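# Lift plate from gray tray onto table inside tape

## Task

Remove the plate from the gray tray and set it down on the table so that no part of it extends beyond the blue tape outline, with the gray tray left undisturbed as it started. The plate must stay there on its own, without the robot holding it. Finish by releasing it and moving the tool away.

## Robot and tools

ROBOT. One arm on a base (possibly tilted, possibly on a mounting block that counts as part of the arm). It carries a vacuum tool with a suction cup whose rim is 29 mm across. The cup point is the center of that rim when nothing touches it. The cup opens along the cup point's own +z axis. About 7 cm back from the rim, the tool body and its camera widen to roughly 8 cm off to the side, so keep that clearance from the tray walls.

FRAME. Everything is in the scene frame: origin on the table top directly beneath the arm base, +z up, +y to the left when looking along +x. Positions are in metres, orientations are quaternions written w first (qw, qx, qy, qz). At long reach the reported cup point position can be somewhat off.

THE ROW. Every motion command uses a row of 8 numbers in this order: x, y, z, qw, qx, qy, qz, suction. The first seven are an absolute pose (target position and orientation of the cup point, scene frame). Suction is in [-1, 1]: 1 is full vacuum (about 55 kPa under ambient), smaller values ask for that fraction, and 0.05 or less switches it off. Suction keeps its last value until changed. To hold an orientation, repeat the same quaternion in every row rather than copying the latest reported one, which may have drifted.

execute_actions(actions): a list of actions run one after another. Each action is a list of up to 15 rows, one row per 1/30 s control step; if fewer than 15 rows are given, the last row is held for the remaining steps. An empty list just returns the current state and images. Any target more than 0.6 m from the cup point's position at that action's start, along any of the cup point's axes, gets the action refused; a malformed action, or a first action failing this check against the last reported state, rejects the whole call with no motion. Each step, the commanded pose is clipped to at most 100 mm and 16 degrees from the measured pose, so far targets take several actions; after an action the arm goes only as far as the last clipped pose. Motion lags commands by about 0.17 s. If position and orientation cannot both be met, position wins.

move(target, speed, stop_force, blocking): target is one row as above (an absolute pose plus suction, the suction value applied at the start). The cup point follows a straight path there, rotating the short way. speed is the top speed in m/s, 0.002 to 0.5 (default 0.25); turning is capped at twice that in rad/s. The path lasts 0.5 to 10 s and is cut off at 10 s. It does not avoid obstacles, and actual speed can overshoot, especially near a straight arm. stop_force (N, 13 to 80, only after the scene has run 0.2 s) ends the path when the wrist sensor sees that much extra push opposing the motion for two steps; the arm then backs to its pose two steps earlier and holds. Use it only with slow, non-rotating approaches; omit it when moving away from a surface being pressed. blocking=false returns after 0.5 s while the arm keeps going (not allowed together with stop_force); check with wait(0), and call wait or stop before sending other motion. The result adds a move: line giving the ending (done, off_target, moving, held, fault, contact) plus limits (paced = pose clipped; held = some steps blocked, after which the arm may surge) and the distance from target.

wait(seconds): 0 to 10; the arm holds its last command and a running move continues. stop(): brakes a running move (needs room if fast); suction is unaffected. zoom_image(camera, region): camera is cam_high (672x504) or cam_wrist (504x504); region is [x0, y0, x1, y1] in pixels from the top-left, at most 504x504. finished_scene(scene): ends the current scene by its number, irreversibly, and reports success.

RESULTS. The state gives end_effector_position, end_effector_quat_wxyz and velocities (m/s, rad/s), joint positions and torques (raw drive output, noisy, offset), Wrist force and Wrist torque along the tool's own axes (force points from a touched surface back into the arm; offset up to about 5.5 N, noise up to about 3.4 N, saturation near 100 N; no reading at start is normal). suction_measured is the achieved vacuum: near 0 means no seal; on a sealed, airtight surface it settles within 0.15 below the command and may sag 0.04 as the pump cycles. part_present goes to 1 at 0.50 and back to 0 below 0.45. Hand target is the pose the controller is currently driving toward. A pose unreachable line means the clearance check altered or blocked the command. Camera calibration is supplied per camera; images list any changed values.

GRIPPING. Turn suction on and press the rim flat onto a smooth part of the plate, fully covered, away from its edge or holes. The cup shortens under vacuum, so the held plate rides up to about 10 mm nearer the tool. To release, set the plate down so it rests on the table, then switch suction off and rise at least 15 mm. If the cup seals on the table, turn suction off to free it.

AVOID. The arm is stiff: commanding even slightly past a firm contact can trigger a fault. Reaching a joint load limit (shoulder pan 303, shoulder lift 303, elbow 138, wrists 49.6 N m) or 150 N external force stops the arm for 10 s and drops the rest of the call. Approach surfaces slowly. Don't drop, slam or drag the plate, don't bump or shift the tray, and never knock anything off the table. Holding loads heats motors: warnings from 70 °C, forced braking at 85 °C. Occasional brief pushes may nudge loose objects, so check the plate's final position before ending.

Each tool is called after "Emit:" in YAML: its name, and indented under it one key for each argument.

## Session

Emit:
execute_actions:
  actions: []

Scene clock: 0.00 s.
end_effector_position=(+0.6295, -0.0039, +0.2607) suction_measured=0.00 part_present=0 end_effector_quat_wxyz=(+0.001, +0.003, +1.000, +0.002) end_effector_velocity=(+0.000, -0.000, -0.000) end_effector_angular_velocity=(+0.001, +0.001, -0.001)
Joint positions: [-0.279 -1.556  2.144 -2.16  -1.569  2.862]
Joint velocities: [-0.001  0.001  0.     0.     0.001  0.   ]
Joint torques (N m, as the arm reports them, + toward a larger angle): no reading
Wrist force (N, on the end effector, along its own x y z axes, offset not removed): no reading
Wrist torque (N m, same axes, about the end effector's origin, offset not removed): no reading
Hand target: +0.629, -0.004, +0.261; +0.001, +0.003, +1.000, +0.002
camera_calibration (this result's frames):
cam_wrist: T_world_to_cam=[[-0.175458, -0.984469, -0.00588084, 0.11327], [-0.932164, 0.164208, 0.322655, 0.509403], [-0.316678, 0.0620942, -0.946499, 0.542377], [0, 0, 0, 1]] pos_world=[0.66648, -0.00581541, 0.349664]

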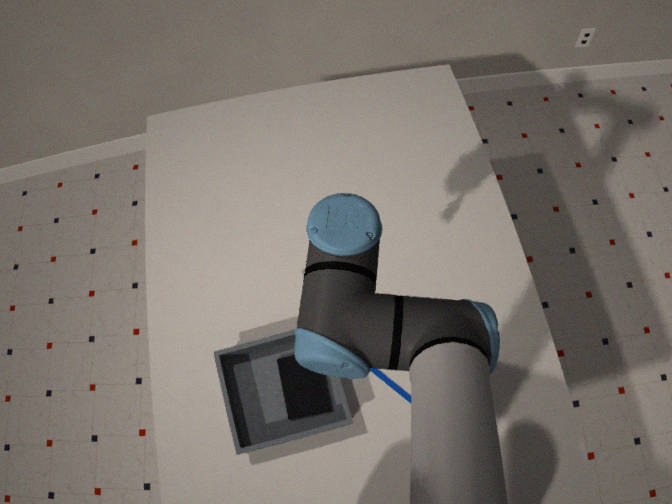

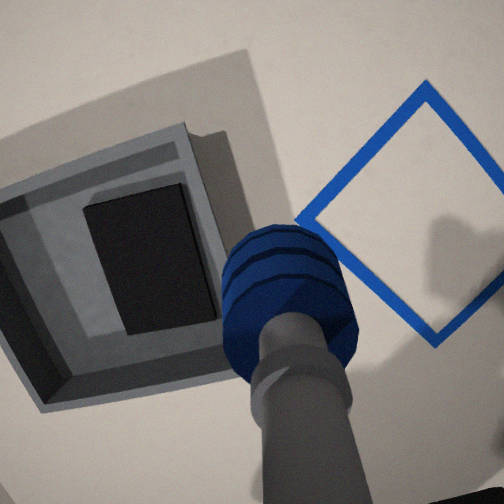

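Emit:
move:
  target: [0.564,0.106,0.14,0,0,1,0,0]

Emit:
move:
  target: [0.564,0.106,0.035,0,0,1,0,1]
  speed: 0.12

Emit:
move:
  target: [0.564,0.106,0.0,0,0,1,0,1]
  speed: 0.012
  stop_force: 13

Scene clock: 2.43 s.
end_effector_position=(+0.5638, +0.1059, +0.1401) suction_measured=0.00 part_present=0 end_effector_quat_wxyz=(-0.000, -0.000, +1.000, +0.000) end_effector_velocity=(-0.001, +0.001, -0.002) end_effector_angular_velocity=(-0.001, +0.001, -0.000)
Joint positions: [-0.114 -1.479  2.344 -2.436 -1.573  3.021]
Joint velocities: [ 0.001  0.003  0.002 -0.004 -0.001  0.002]
Joint torques (N m, as the arm reports them, + toward a larger angle): [ 15.37 -24.76 -19.08  -7.73  -1.95   1.88]
Wrist force (N, on the end effector, along its own x y z axes, offset not removed): [-1.7 0.2 7.8]
Wrist torque (N m, same axes, about the end effector's origin, offset not removed): [0.35 0.12 -0.32]
Hand target: +0.564, +0.106, +0.140; -0.000, +0.000, +1.000, +0.000
Off the commanded pose: 0.000 m, 0 deg.
move: done
camera_calibration (this result's frames):
cam_wrist: T_world_to_cam=[[-0.169319, -0.985559, -0.00191303, 0.205157], [-0.932426, 0.159562, 0.324224, 0.469472], [-0.319237, 0.0566813, -0.945978, 0.402626], [0, 0, 0, 1]] pos_world=[0.601019, 0.104463, 0.229054]

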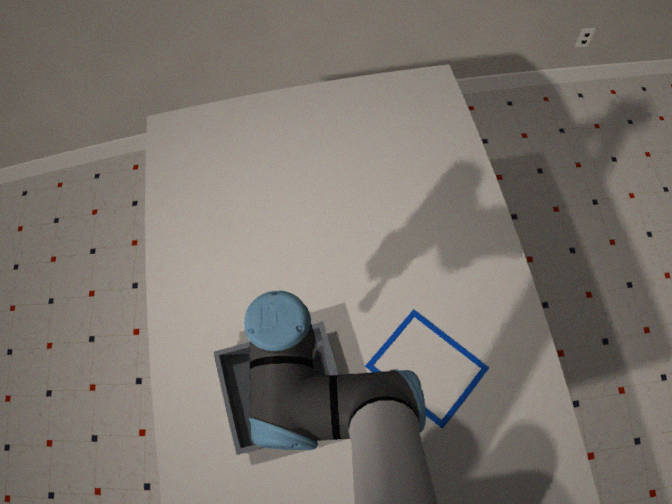

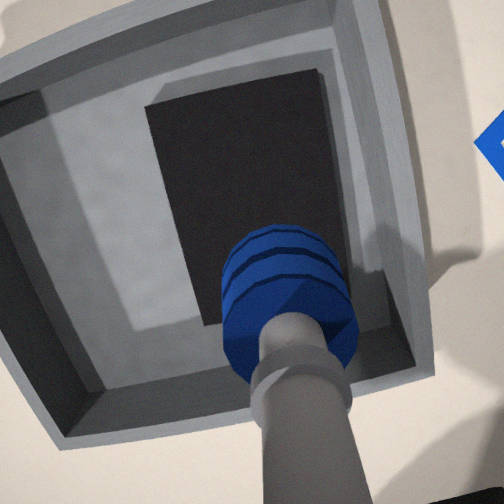

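Scene clock: 3.77 s.
end_effector_position=(+0.5640, +0.1059, +0.0352) suction_measured=0.00 part_present=0 end_effector_quat_wxyz=(-0.000, +0.000, +1.000, +0.000) end_effector_velocity=(+0.001, -0.000, -0.000) end_effector_angular_velocity=(-0.001, -0.005, -0.001)
Joint positions: [-0.114 -1.272  2.396 -2.695 -1.574  3.02 ]
Joint velocities: [-0.     0.002  0.    -0.007 -0.     0.001]
Joint torques (N m, as the arm reports them, + toward a larger angle): [ 11.52 -34.47 -11.32  -8.18  -2.43   2.83]
Wrist force (N, on the end effector, along its own x y z axes, offset not removed): [5.2 1.1 0.8]
Wrist torque (N m, same axes, about the end effector's origin, offset not removed): [0.29 -0.93 0.08]
Hand target: +0.564, +0.106, +0.035; -0.000, -0.000, +1.000, +0.000
Off the commanded pose: 0.000 m, 0 deg.
move: done
camera_calibration (this result's frames):
cam_wrist: T_world_to_cam=[[-0.169489, -0.985531, -0.00162488, 0.205109], [-0.932459, 0.159828, 0.323999, 0.503686], [-0.319051, 0.0564293, -0.946056, 0.30332], [0, 0, 0, 1]] pos_world=[0.601205, 0.104522, 0.124097]

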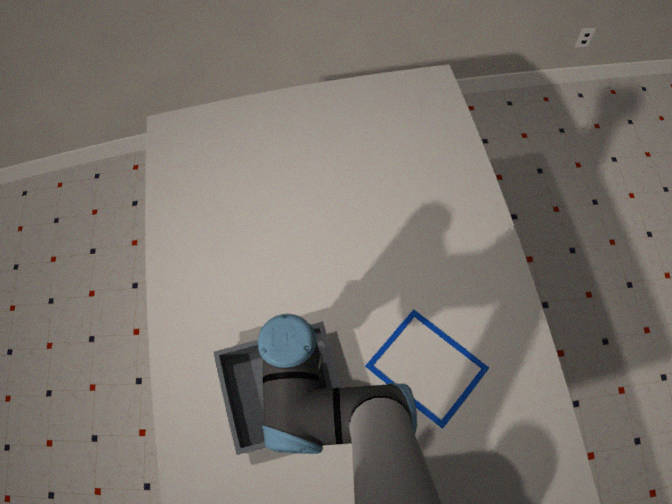

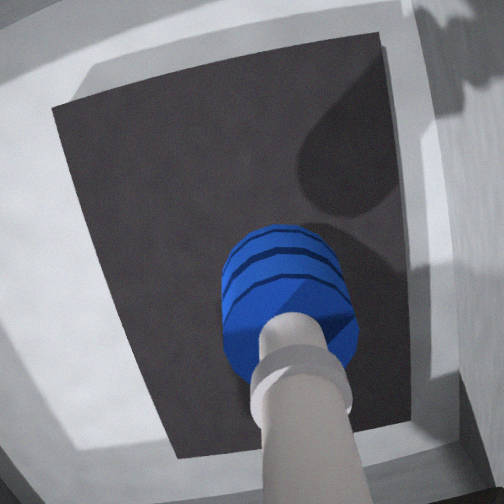

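Scene clock: 6.83 s.
end_effector_position=(+0.5640, +0.1060, +0.0031) suction_measured=0.98 part_present=1 end_effector_quat_wxyz=(-0.000, +0.000, +1.000, -0.000) end_effector_velocity=(-0.001, +0.001, +0.003) end_effector_angular_velocity=(-0.000, +0.002, +0.000)
Joint positions: [-0.114 -1.201  2.404 -2.773 -1.574  3.02 ]
Joint velocities: [ 0.001 -0.008 -0.     0.01  -0.001  0.001]
Joint torques (N m, as the arm reports them, + toward a larger angle): [ -4.03 -46.02  -8.2    2.93  -0.93  -2.74]
Wrist force (N, on the end effector, along its own x y z axes, offset not removed): [14.1 5.4 -46.2]
Wrist torque (N m, same axes, about the end effector's origin, offset not removed): [1.32 -0.88 -0.25]
Hand target: +0.564, +0.106, +0.003; +0.000, +0.000, +1.000, -0.000
Off the commanded pose: 0.003 m, 0 deg.
move: contact
camera_calibration (this result's frames):
cam_wrist: T_world_to_cam=[[-0.169342, -0.985556, -0.001582, 0.20506], [-0.932477, 0.159702, 0.324009, 0.514056], [-0.319077, 0.0563437, -0.946053, 0.273005], [0, 0, 0, 1]] pos_world=[0.60118, 0.10462, 0.0920423]

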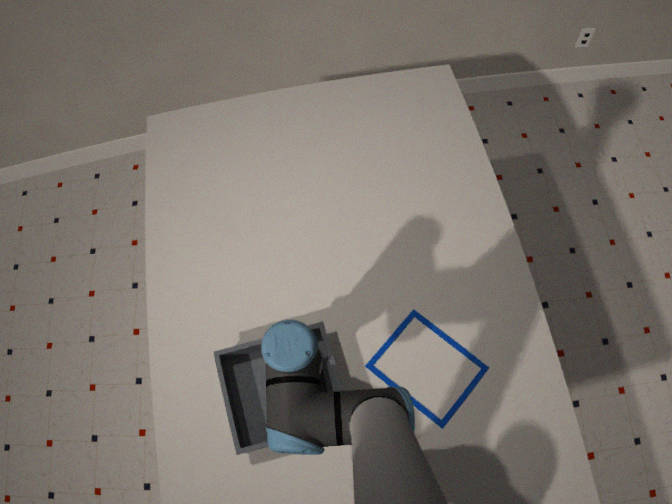

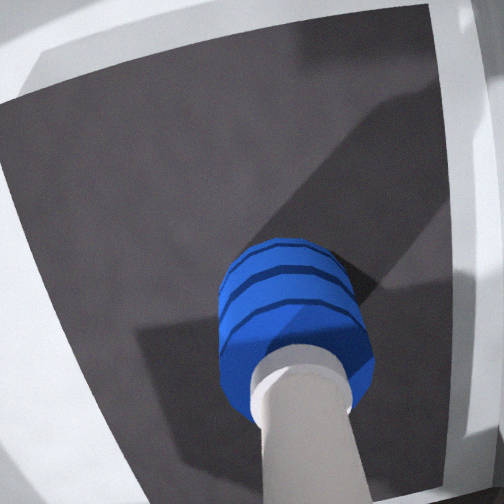

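Emit:
move:
  target: [0.564,0.11,0.11,0,0,1,0,1]
  speed: 0.12

Emit:
move:
  target: [0.548,-0.157,0.11,0,-0.313,0.95,0,1]

Emit:
move:
  target: [0.548,-0.157,0.008,0,-0.313,0.95,0,1]
  speed: 0.12

Emit:
move:
  target: [0.548,-0.157,-0.015,0,-0.313,0.95,0,1]
  speed: 0.008
  stop_force: 13

Emit:
execute_actions:
  actions:
    - [[0.548,-0.157,0.0005,0,-0.313,0.95,0,0],[0.548,-0.157,0.002,0,-0.313,0.95,0,0]]

Emit:
move:
  target: [0.548,-0.157,0.2,0,-0.313,0.95,0,0]

Scene clock: 10.07 s.
end_effector_position=(+0.5640, +0.1100, +0.1098) suction_measured=0.99 part_present=1 end_effector_quat_wxyz=(+0.000, +0.000, +1.000, +0.000) end_effector_velocity=(-0.000, -0.000, +0.002) end_effector_angular_velocity=(-0.001, -0.000, -0.001)
Joint positions: [-0.106 -1.423  2.362 -2.51  -1.574  3.028]
Joint velocities: [ 0.    -0.004 -0.001  0.005 -0.001  0.001]
Joint torques (N m, as the arm reports them, + toward a larger angle): [ 12.2  -62.74 -38.15  -0.81   2.73   2.77]
Wrist force (N, on the end effector, along its own x y z axes, offset not removed): [-2.6 -1.9 1.2]
Wrist torque (N m, same axes, about the end effector's origin, offset not removed): [-0.12 0.25 -0.38]
Hand target: +0.564, +0.110, +0.110; -0.000, -0.000, +1.000, +0.000
Off the commanded pose: 0.000 m, 0 deg.
move: done
camera_calibration (this result's frames):
cam_wrist: T_world_to_cam=[[-0.16934, -0.985556, -0.00165025, 0.209197], [-0.932498, 0.159681, 0.32396, 0.478864], [-0.319017, 0.0563982, -0.946069, 0.373725], [0, 0, 0, 1]] pos_world=[0.60119, 0.108632, 0.198782]

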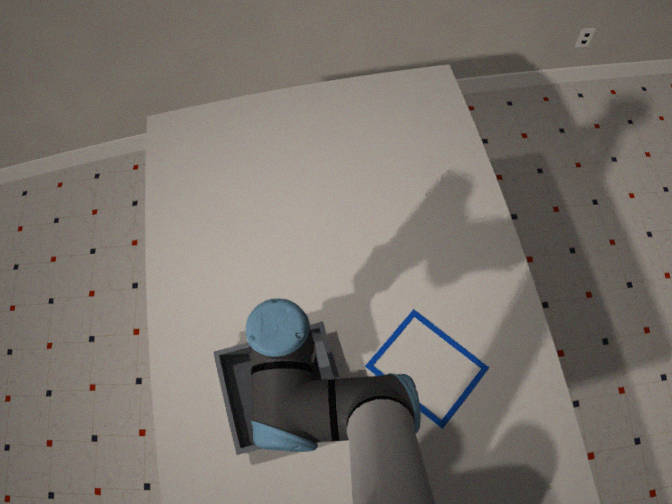

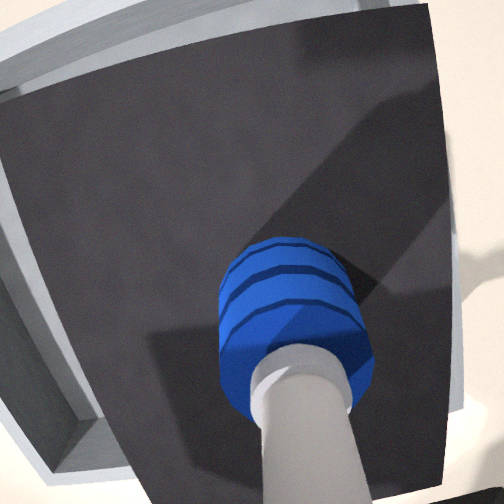

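Scene clock: 11.90 s.
end_effector_position=(+0.5486, -0.1571, +0.1100) suction_measured=0.99 part_present=1 end_effector_quat_wxyz=(+0.000, -0.313, +0.950, -0.001) end_effector_velocity=(-0.000, -0.002, +0.000) end_effector_angular_velocity=(+0.000, +0.000, +0.004)
Joint positions: [-0.58  -1.431  2.37  -2.512 -1.574  1.918]
Joint velocities: [-0.003  0.    -0.001  0.001  0.    -0.007]
Joint torques (N m, as the arm reports them, + toward a larger angle): [-18.89 -26.4  -38.91  -0.85   3.33  -2.66]
Wrist force (N, on the end effector, along its own x y z axes, offset not removed): [2.2 2.5 -2.2]
Wrist torque (N m, same axes, about the end effector's origin, offset not removed): [0.68 -0.47 -0.16]
Hand target: +0.549, -0.157, +0.110; +0.000, -0.313, +0.950, -0.001
Off the commanded pose: 0.001 m, 0 deg.
move: done
camera_calibration (this result's frames):
cam_wrist: T_world_to_cam=[[0.449271, -0.893395, -0.000545988, -0.381667], [-0.845097, -0.425181, 0.324085, 0.367223], [-0.289768, -0.145141, -0.946028, 0.3363], [0, 0, 0, 1]] pos_world=[0.57926, -0.136032, 0.198929]

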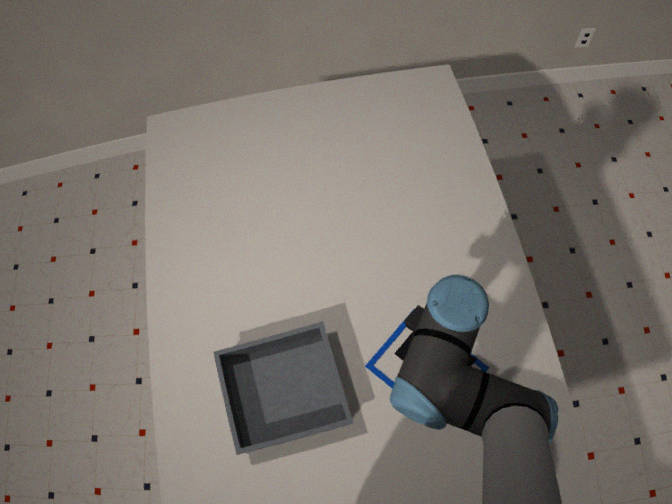

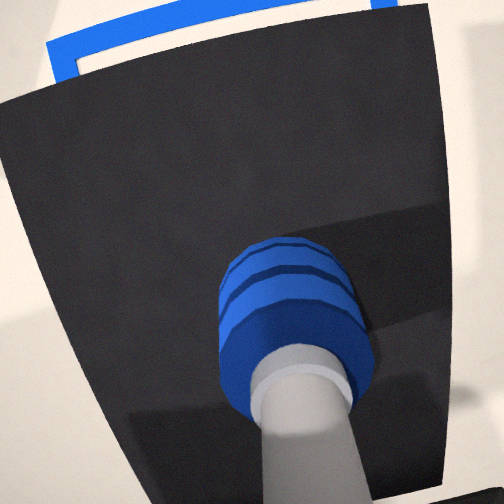

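Scene clock: 13.20 s.
end_effector_position=(+0.5480, -0.1571, +0.0082) suction_measured=0.99 part_present=1 end_effector_quat_wxyz=(-0.000, -0.313, +0.950, +0.000) end_effector_velocity=(-0.000, -0.000, -0.002) end_effector_angular_velocity=(+0.001, +0.001, +0.000)
Joint positions: [-0.581 -1.218  2.411 -2.765 -1.573  1.917]
Joint velocities: [-0.     0.005  0.    -0.004  0.    -0.001]
Joint torques (N m, as the arm reports them, + toward a larger angle): [ -0.94 -32.39  -9.02  -7.78   2.81   1.22]
Wrist force (N, on the end effector, along its own x y z axes, offset not removed): [1.9 7.1 5.5]
Wrist torque (N m, same axes, about the end effector's origin, offset not removed): [1.13 -0.55 -0.35]
Hand target: +0.548, -0.157, +0.008; -0.000, -0.313, +0.950, -0.000
Off the commanded pose: 0.000 m, 0 deg.
move: done
camera_calibration (this result's frames):
cam_wrist: T_world_to_cam=[[0.449627, -0.893215, -0.0016503, -0.381557], [-0.844797, -0.425853, 0.323987, 0.399489], [-0.290093, -0.144279, -0.94606, 0.24011], [0, 0, 0, 1]] pos_world=[0.578699, -0.136046, 0.0970998]

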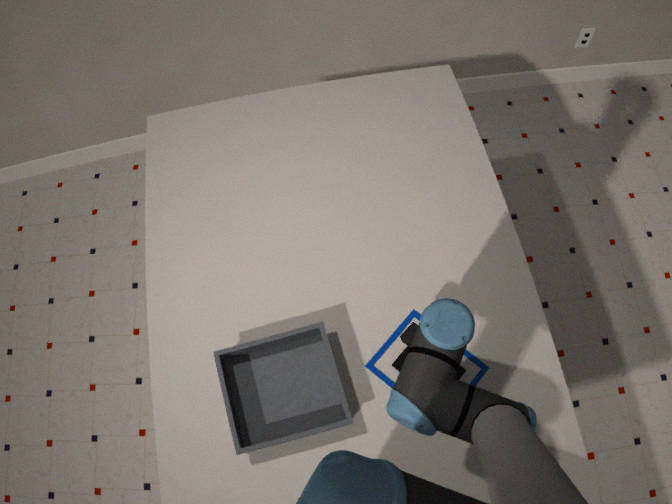

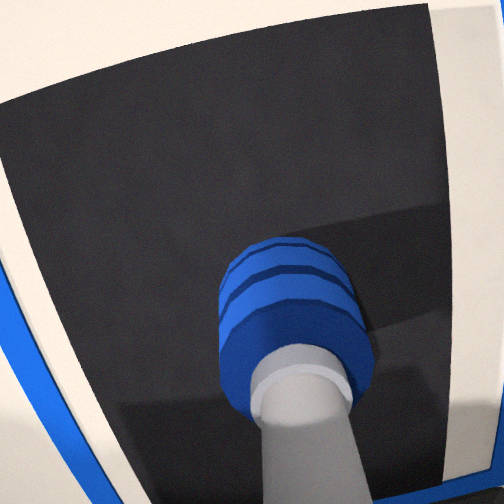

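Scene clock: 14.53 s.
end_effector_position=(+0.5480, -0.1570, +0.0004) suction_measured=0.99 part_present=1 end_effector_quat_wxyz=(-0.000, -0.313, +0.950, +0.000) end_effector_velocity=(-0.000, +0.001, +0.001) end_effector_angular_velocity=(+0.002, +0.002, -0.000)
Joint positions: [-0.581 -1.2    2.412 -2.784 -1.573  1.917]
Joint velocities: [ 0.001 -0.004 -0.     0.007  0.001  0.001]
Joint torques (N m, as the arm reports them, + toward a larger angle): [ -4.59 -53.92  -3.69   2.34   2.39   0.51]
Wrist force (N, on the end effector, along its own x y z axes, offset not removed): [-2.1 4.8 -20.9]
Wrist torque (N m, same axes, about the end effector's origin, offset not removed): [1.06 0.01 -0.19]
Hand target: +0.548, -0.157, +0.001; -0.000, -0.313, +0.950, +0.000
Off the commanded pose: 0.015 m, 0 deg.
move: contact
camera_calibration (this result's frames):
cam_wrist: T_world_to_cam=[[0.449627, -0.893215, -0.00165868, -0.381567], [-0.844795, -0.425855, 0.323989, 0.402023], [-0.290098, -0.144273, -0.94606, 0.232776], [0, 0, 0, 1]] pos_world=[0.578718, -0.136035, 0.089336]

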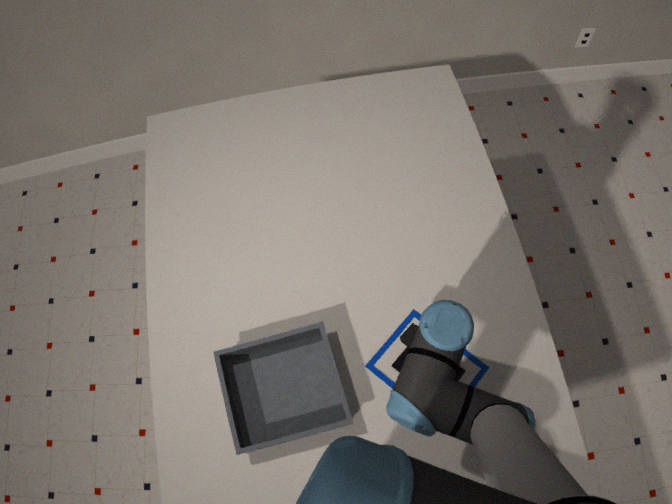

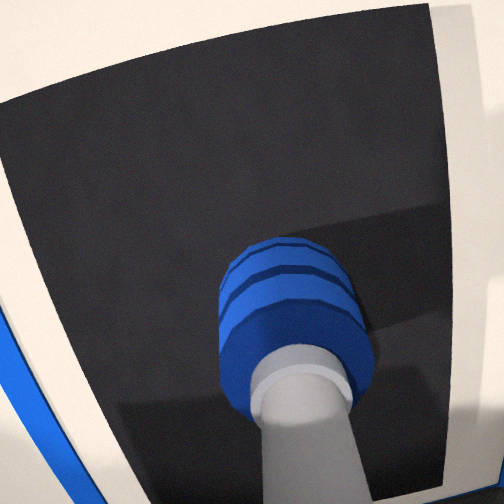

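Scene clock: 15.03 s.
end_effector_position=(+0.5479, -0.1570, +0.0020) suction_measured=0.00 part_present=0 end_effector_quat_wxyz=(-0.000, -0.313, +0.950, +0.000) end_effector_velocity=(+0.000, -0.000, +0.000) end_effector_angular_velocity=(+0.000, +0.001, +0.001)
Joint positions: [-0.581 -1.204  2.412 -2.78  -1.573  1.917]
Joint velocities: [-0.001 -0.001 -0.001  0.002 -0.    -0.002]
Joint torques (N m, as the arm reports them, + toward a larger angle): [ 11.71 -64.65 -24.92   0.11   2.13   2.85]
Wrist force (N, on the end effector, along its own x y z axes, offset not removed): [-0.6 2.8 -2.0]
Wrist torque (N m, same axes, about the end effector's origin, offset not removed): [0.81 -0.29 -0.18]
Hand target: +0.548, -0.157, +0.002; +0.000, -0.313, +0.950, +0.000
Off the commanded pose: 0.000 m, 0 deg.
camera_calibration (this result's frames):
cam_wrist: T_world_to_cam=[[0.449581, -0.893238, -0.00170667, -0.3815], [-0.844806, -0.425823, 0.324003, 0.401508], [-0.290138, -0.144224, -0.946055, 0.234266], [0, 0, 0, 1]] pos_world=[0.578681, -0.136013, 0.0908877]

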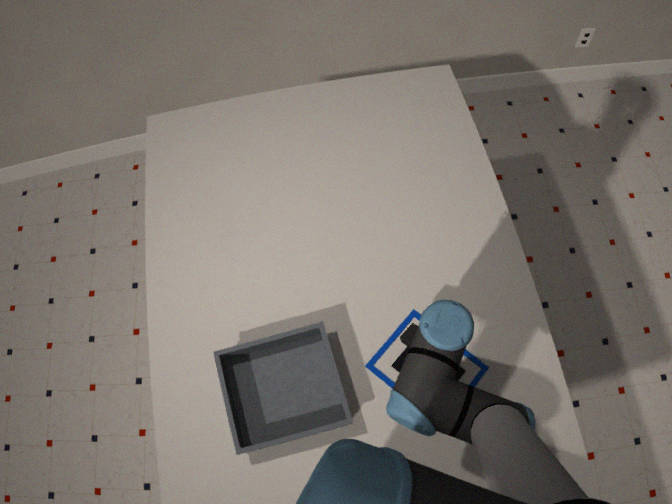

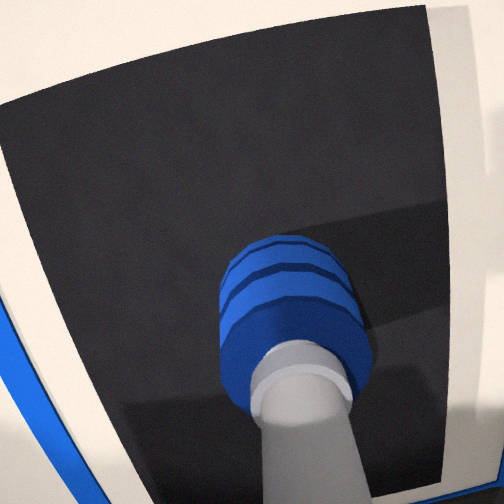

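Scene clock: 16.40 s.
end_effector_position=(+0.5480, -0.1569, +0.1999) suction_measured=0.00 part_present=0 end_effector_quat_wxyz=(+0.000, -0.313, +0.950, +0.000) end_effector_velocity=(+0.000, -0.001, +0.002) end_effector_angular_velocity=(-0.001, -0.001, -0.001)
Joint positions: [-0.58  -1.582  2.303 -2.293 -1.573  1.918]
Joint velocities: [-0.001 -0.002 -0.001  0.002 -0.001  0.   ]
Joint torques (N m, as the arm reports them, + toward a larger angle): [-17.84 -53.81 -43.51   0.07  -1.04  -3.02]
Wrist force (N, on the end effector, along its own x y z axes, offset not removed): [-2.7 8.4 10.4]
Wrist torque (N m, same axes, about the end effector's origin, offset not removed): [1.55 0.18 -0.20]
Hand target: +0.548, -0.157, +0.200; +0.000, -0.313, +0.950, +0.000
Off the commanded pose: 0.000 m, 0 deg.
move: done
camera_calibration (this result's frames):
cam_wrist: T_world_to_cam=[[0.44975, -0.893153, -0.00161755, -0.381216], [-0.844766, -0.425971, 0.323913, 0.337467], [-0.289993, -0.144313, -0.946086, 0.421445], [0, 0, 0, 1]] pos_world=[0.578748, -0.135913, 0.288796]

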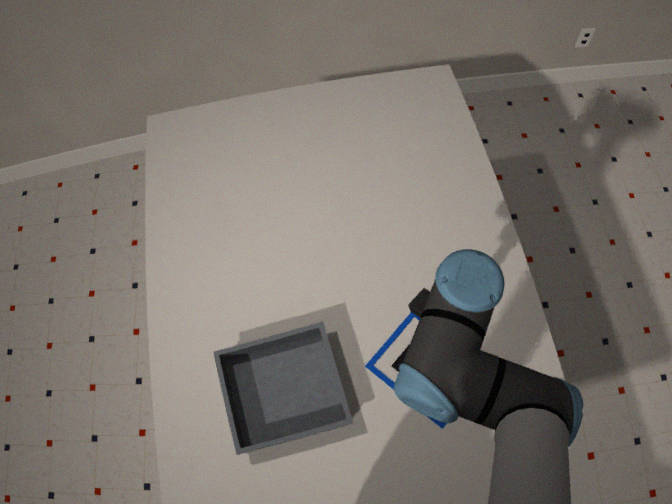

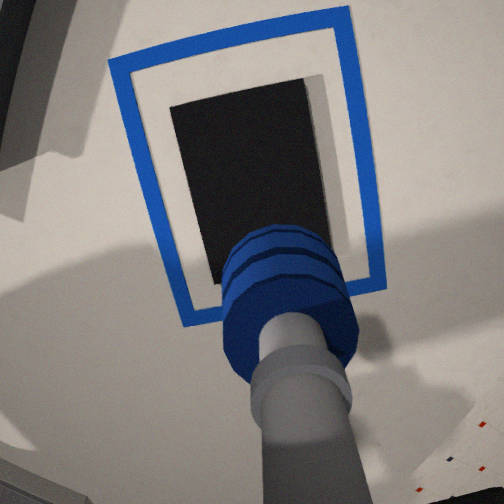

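Emit:
finished_scene:
  scene: 2

The scene is finished: the task was done.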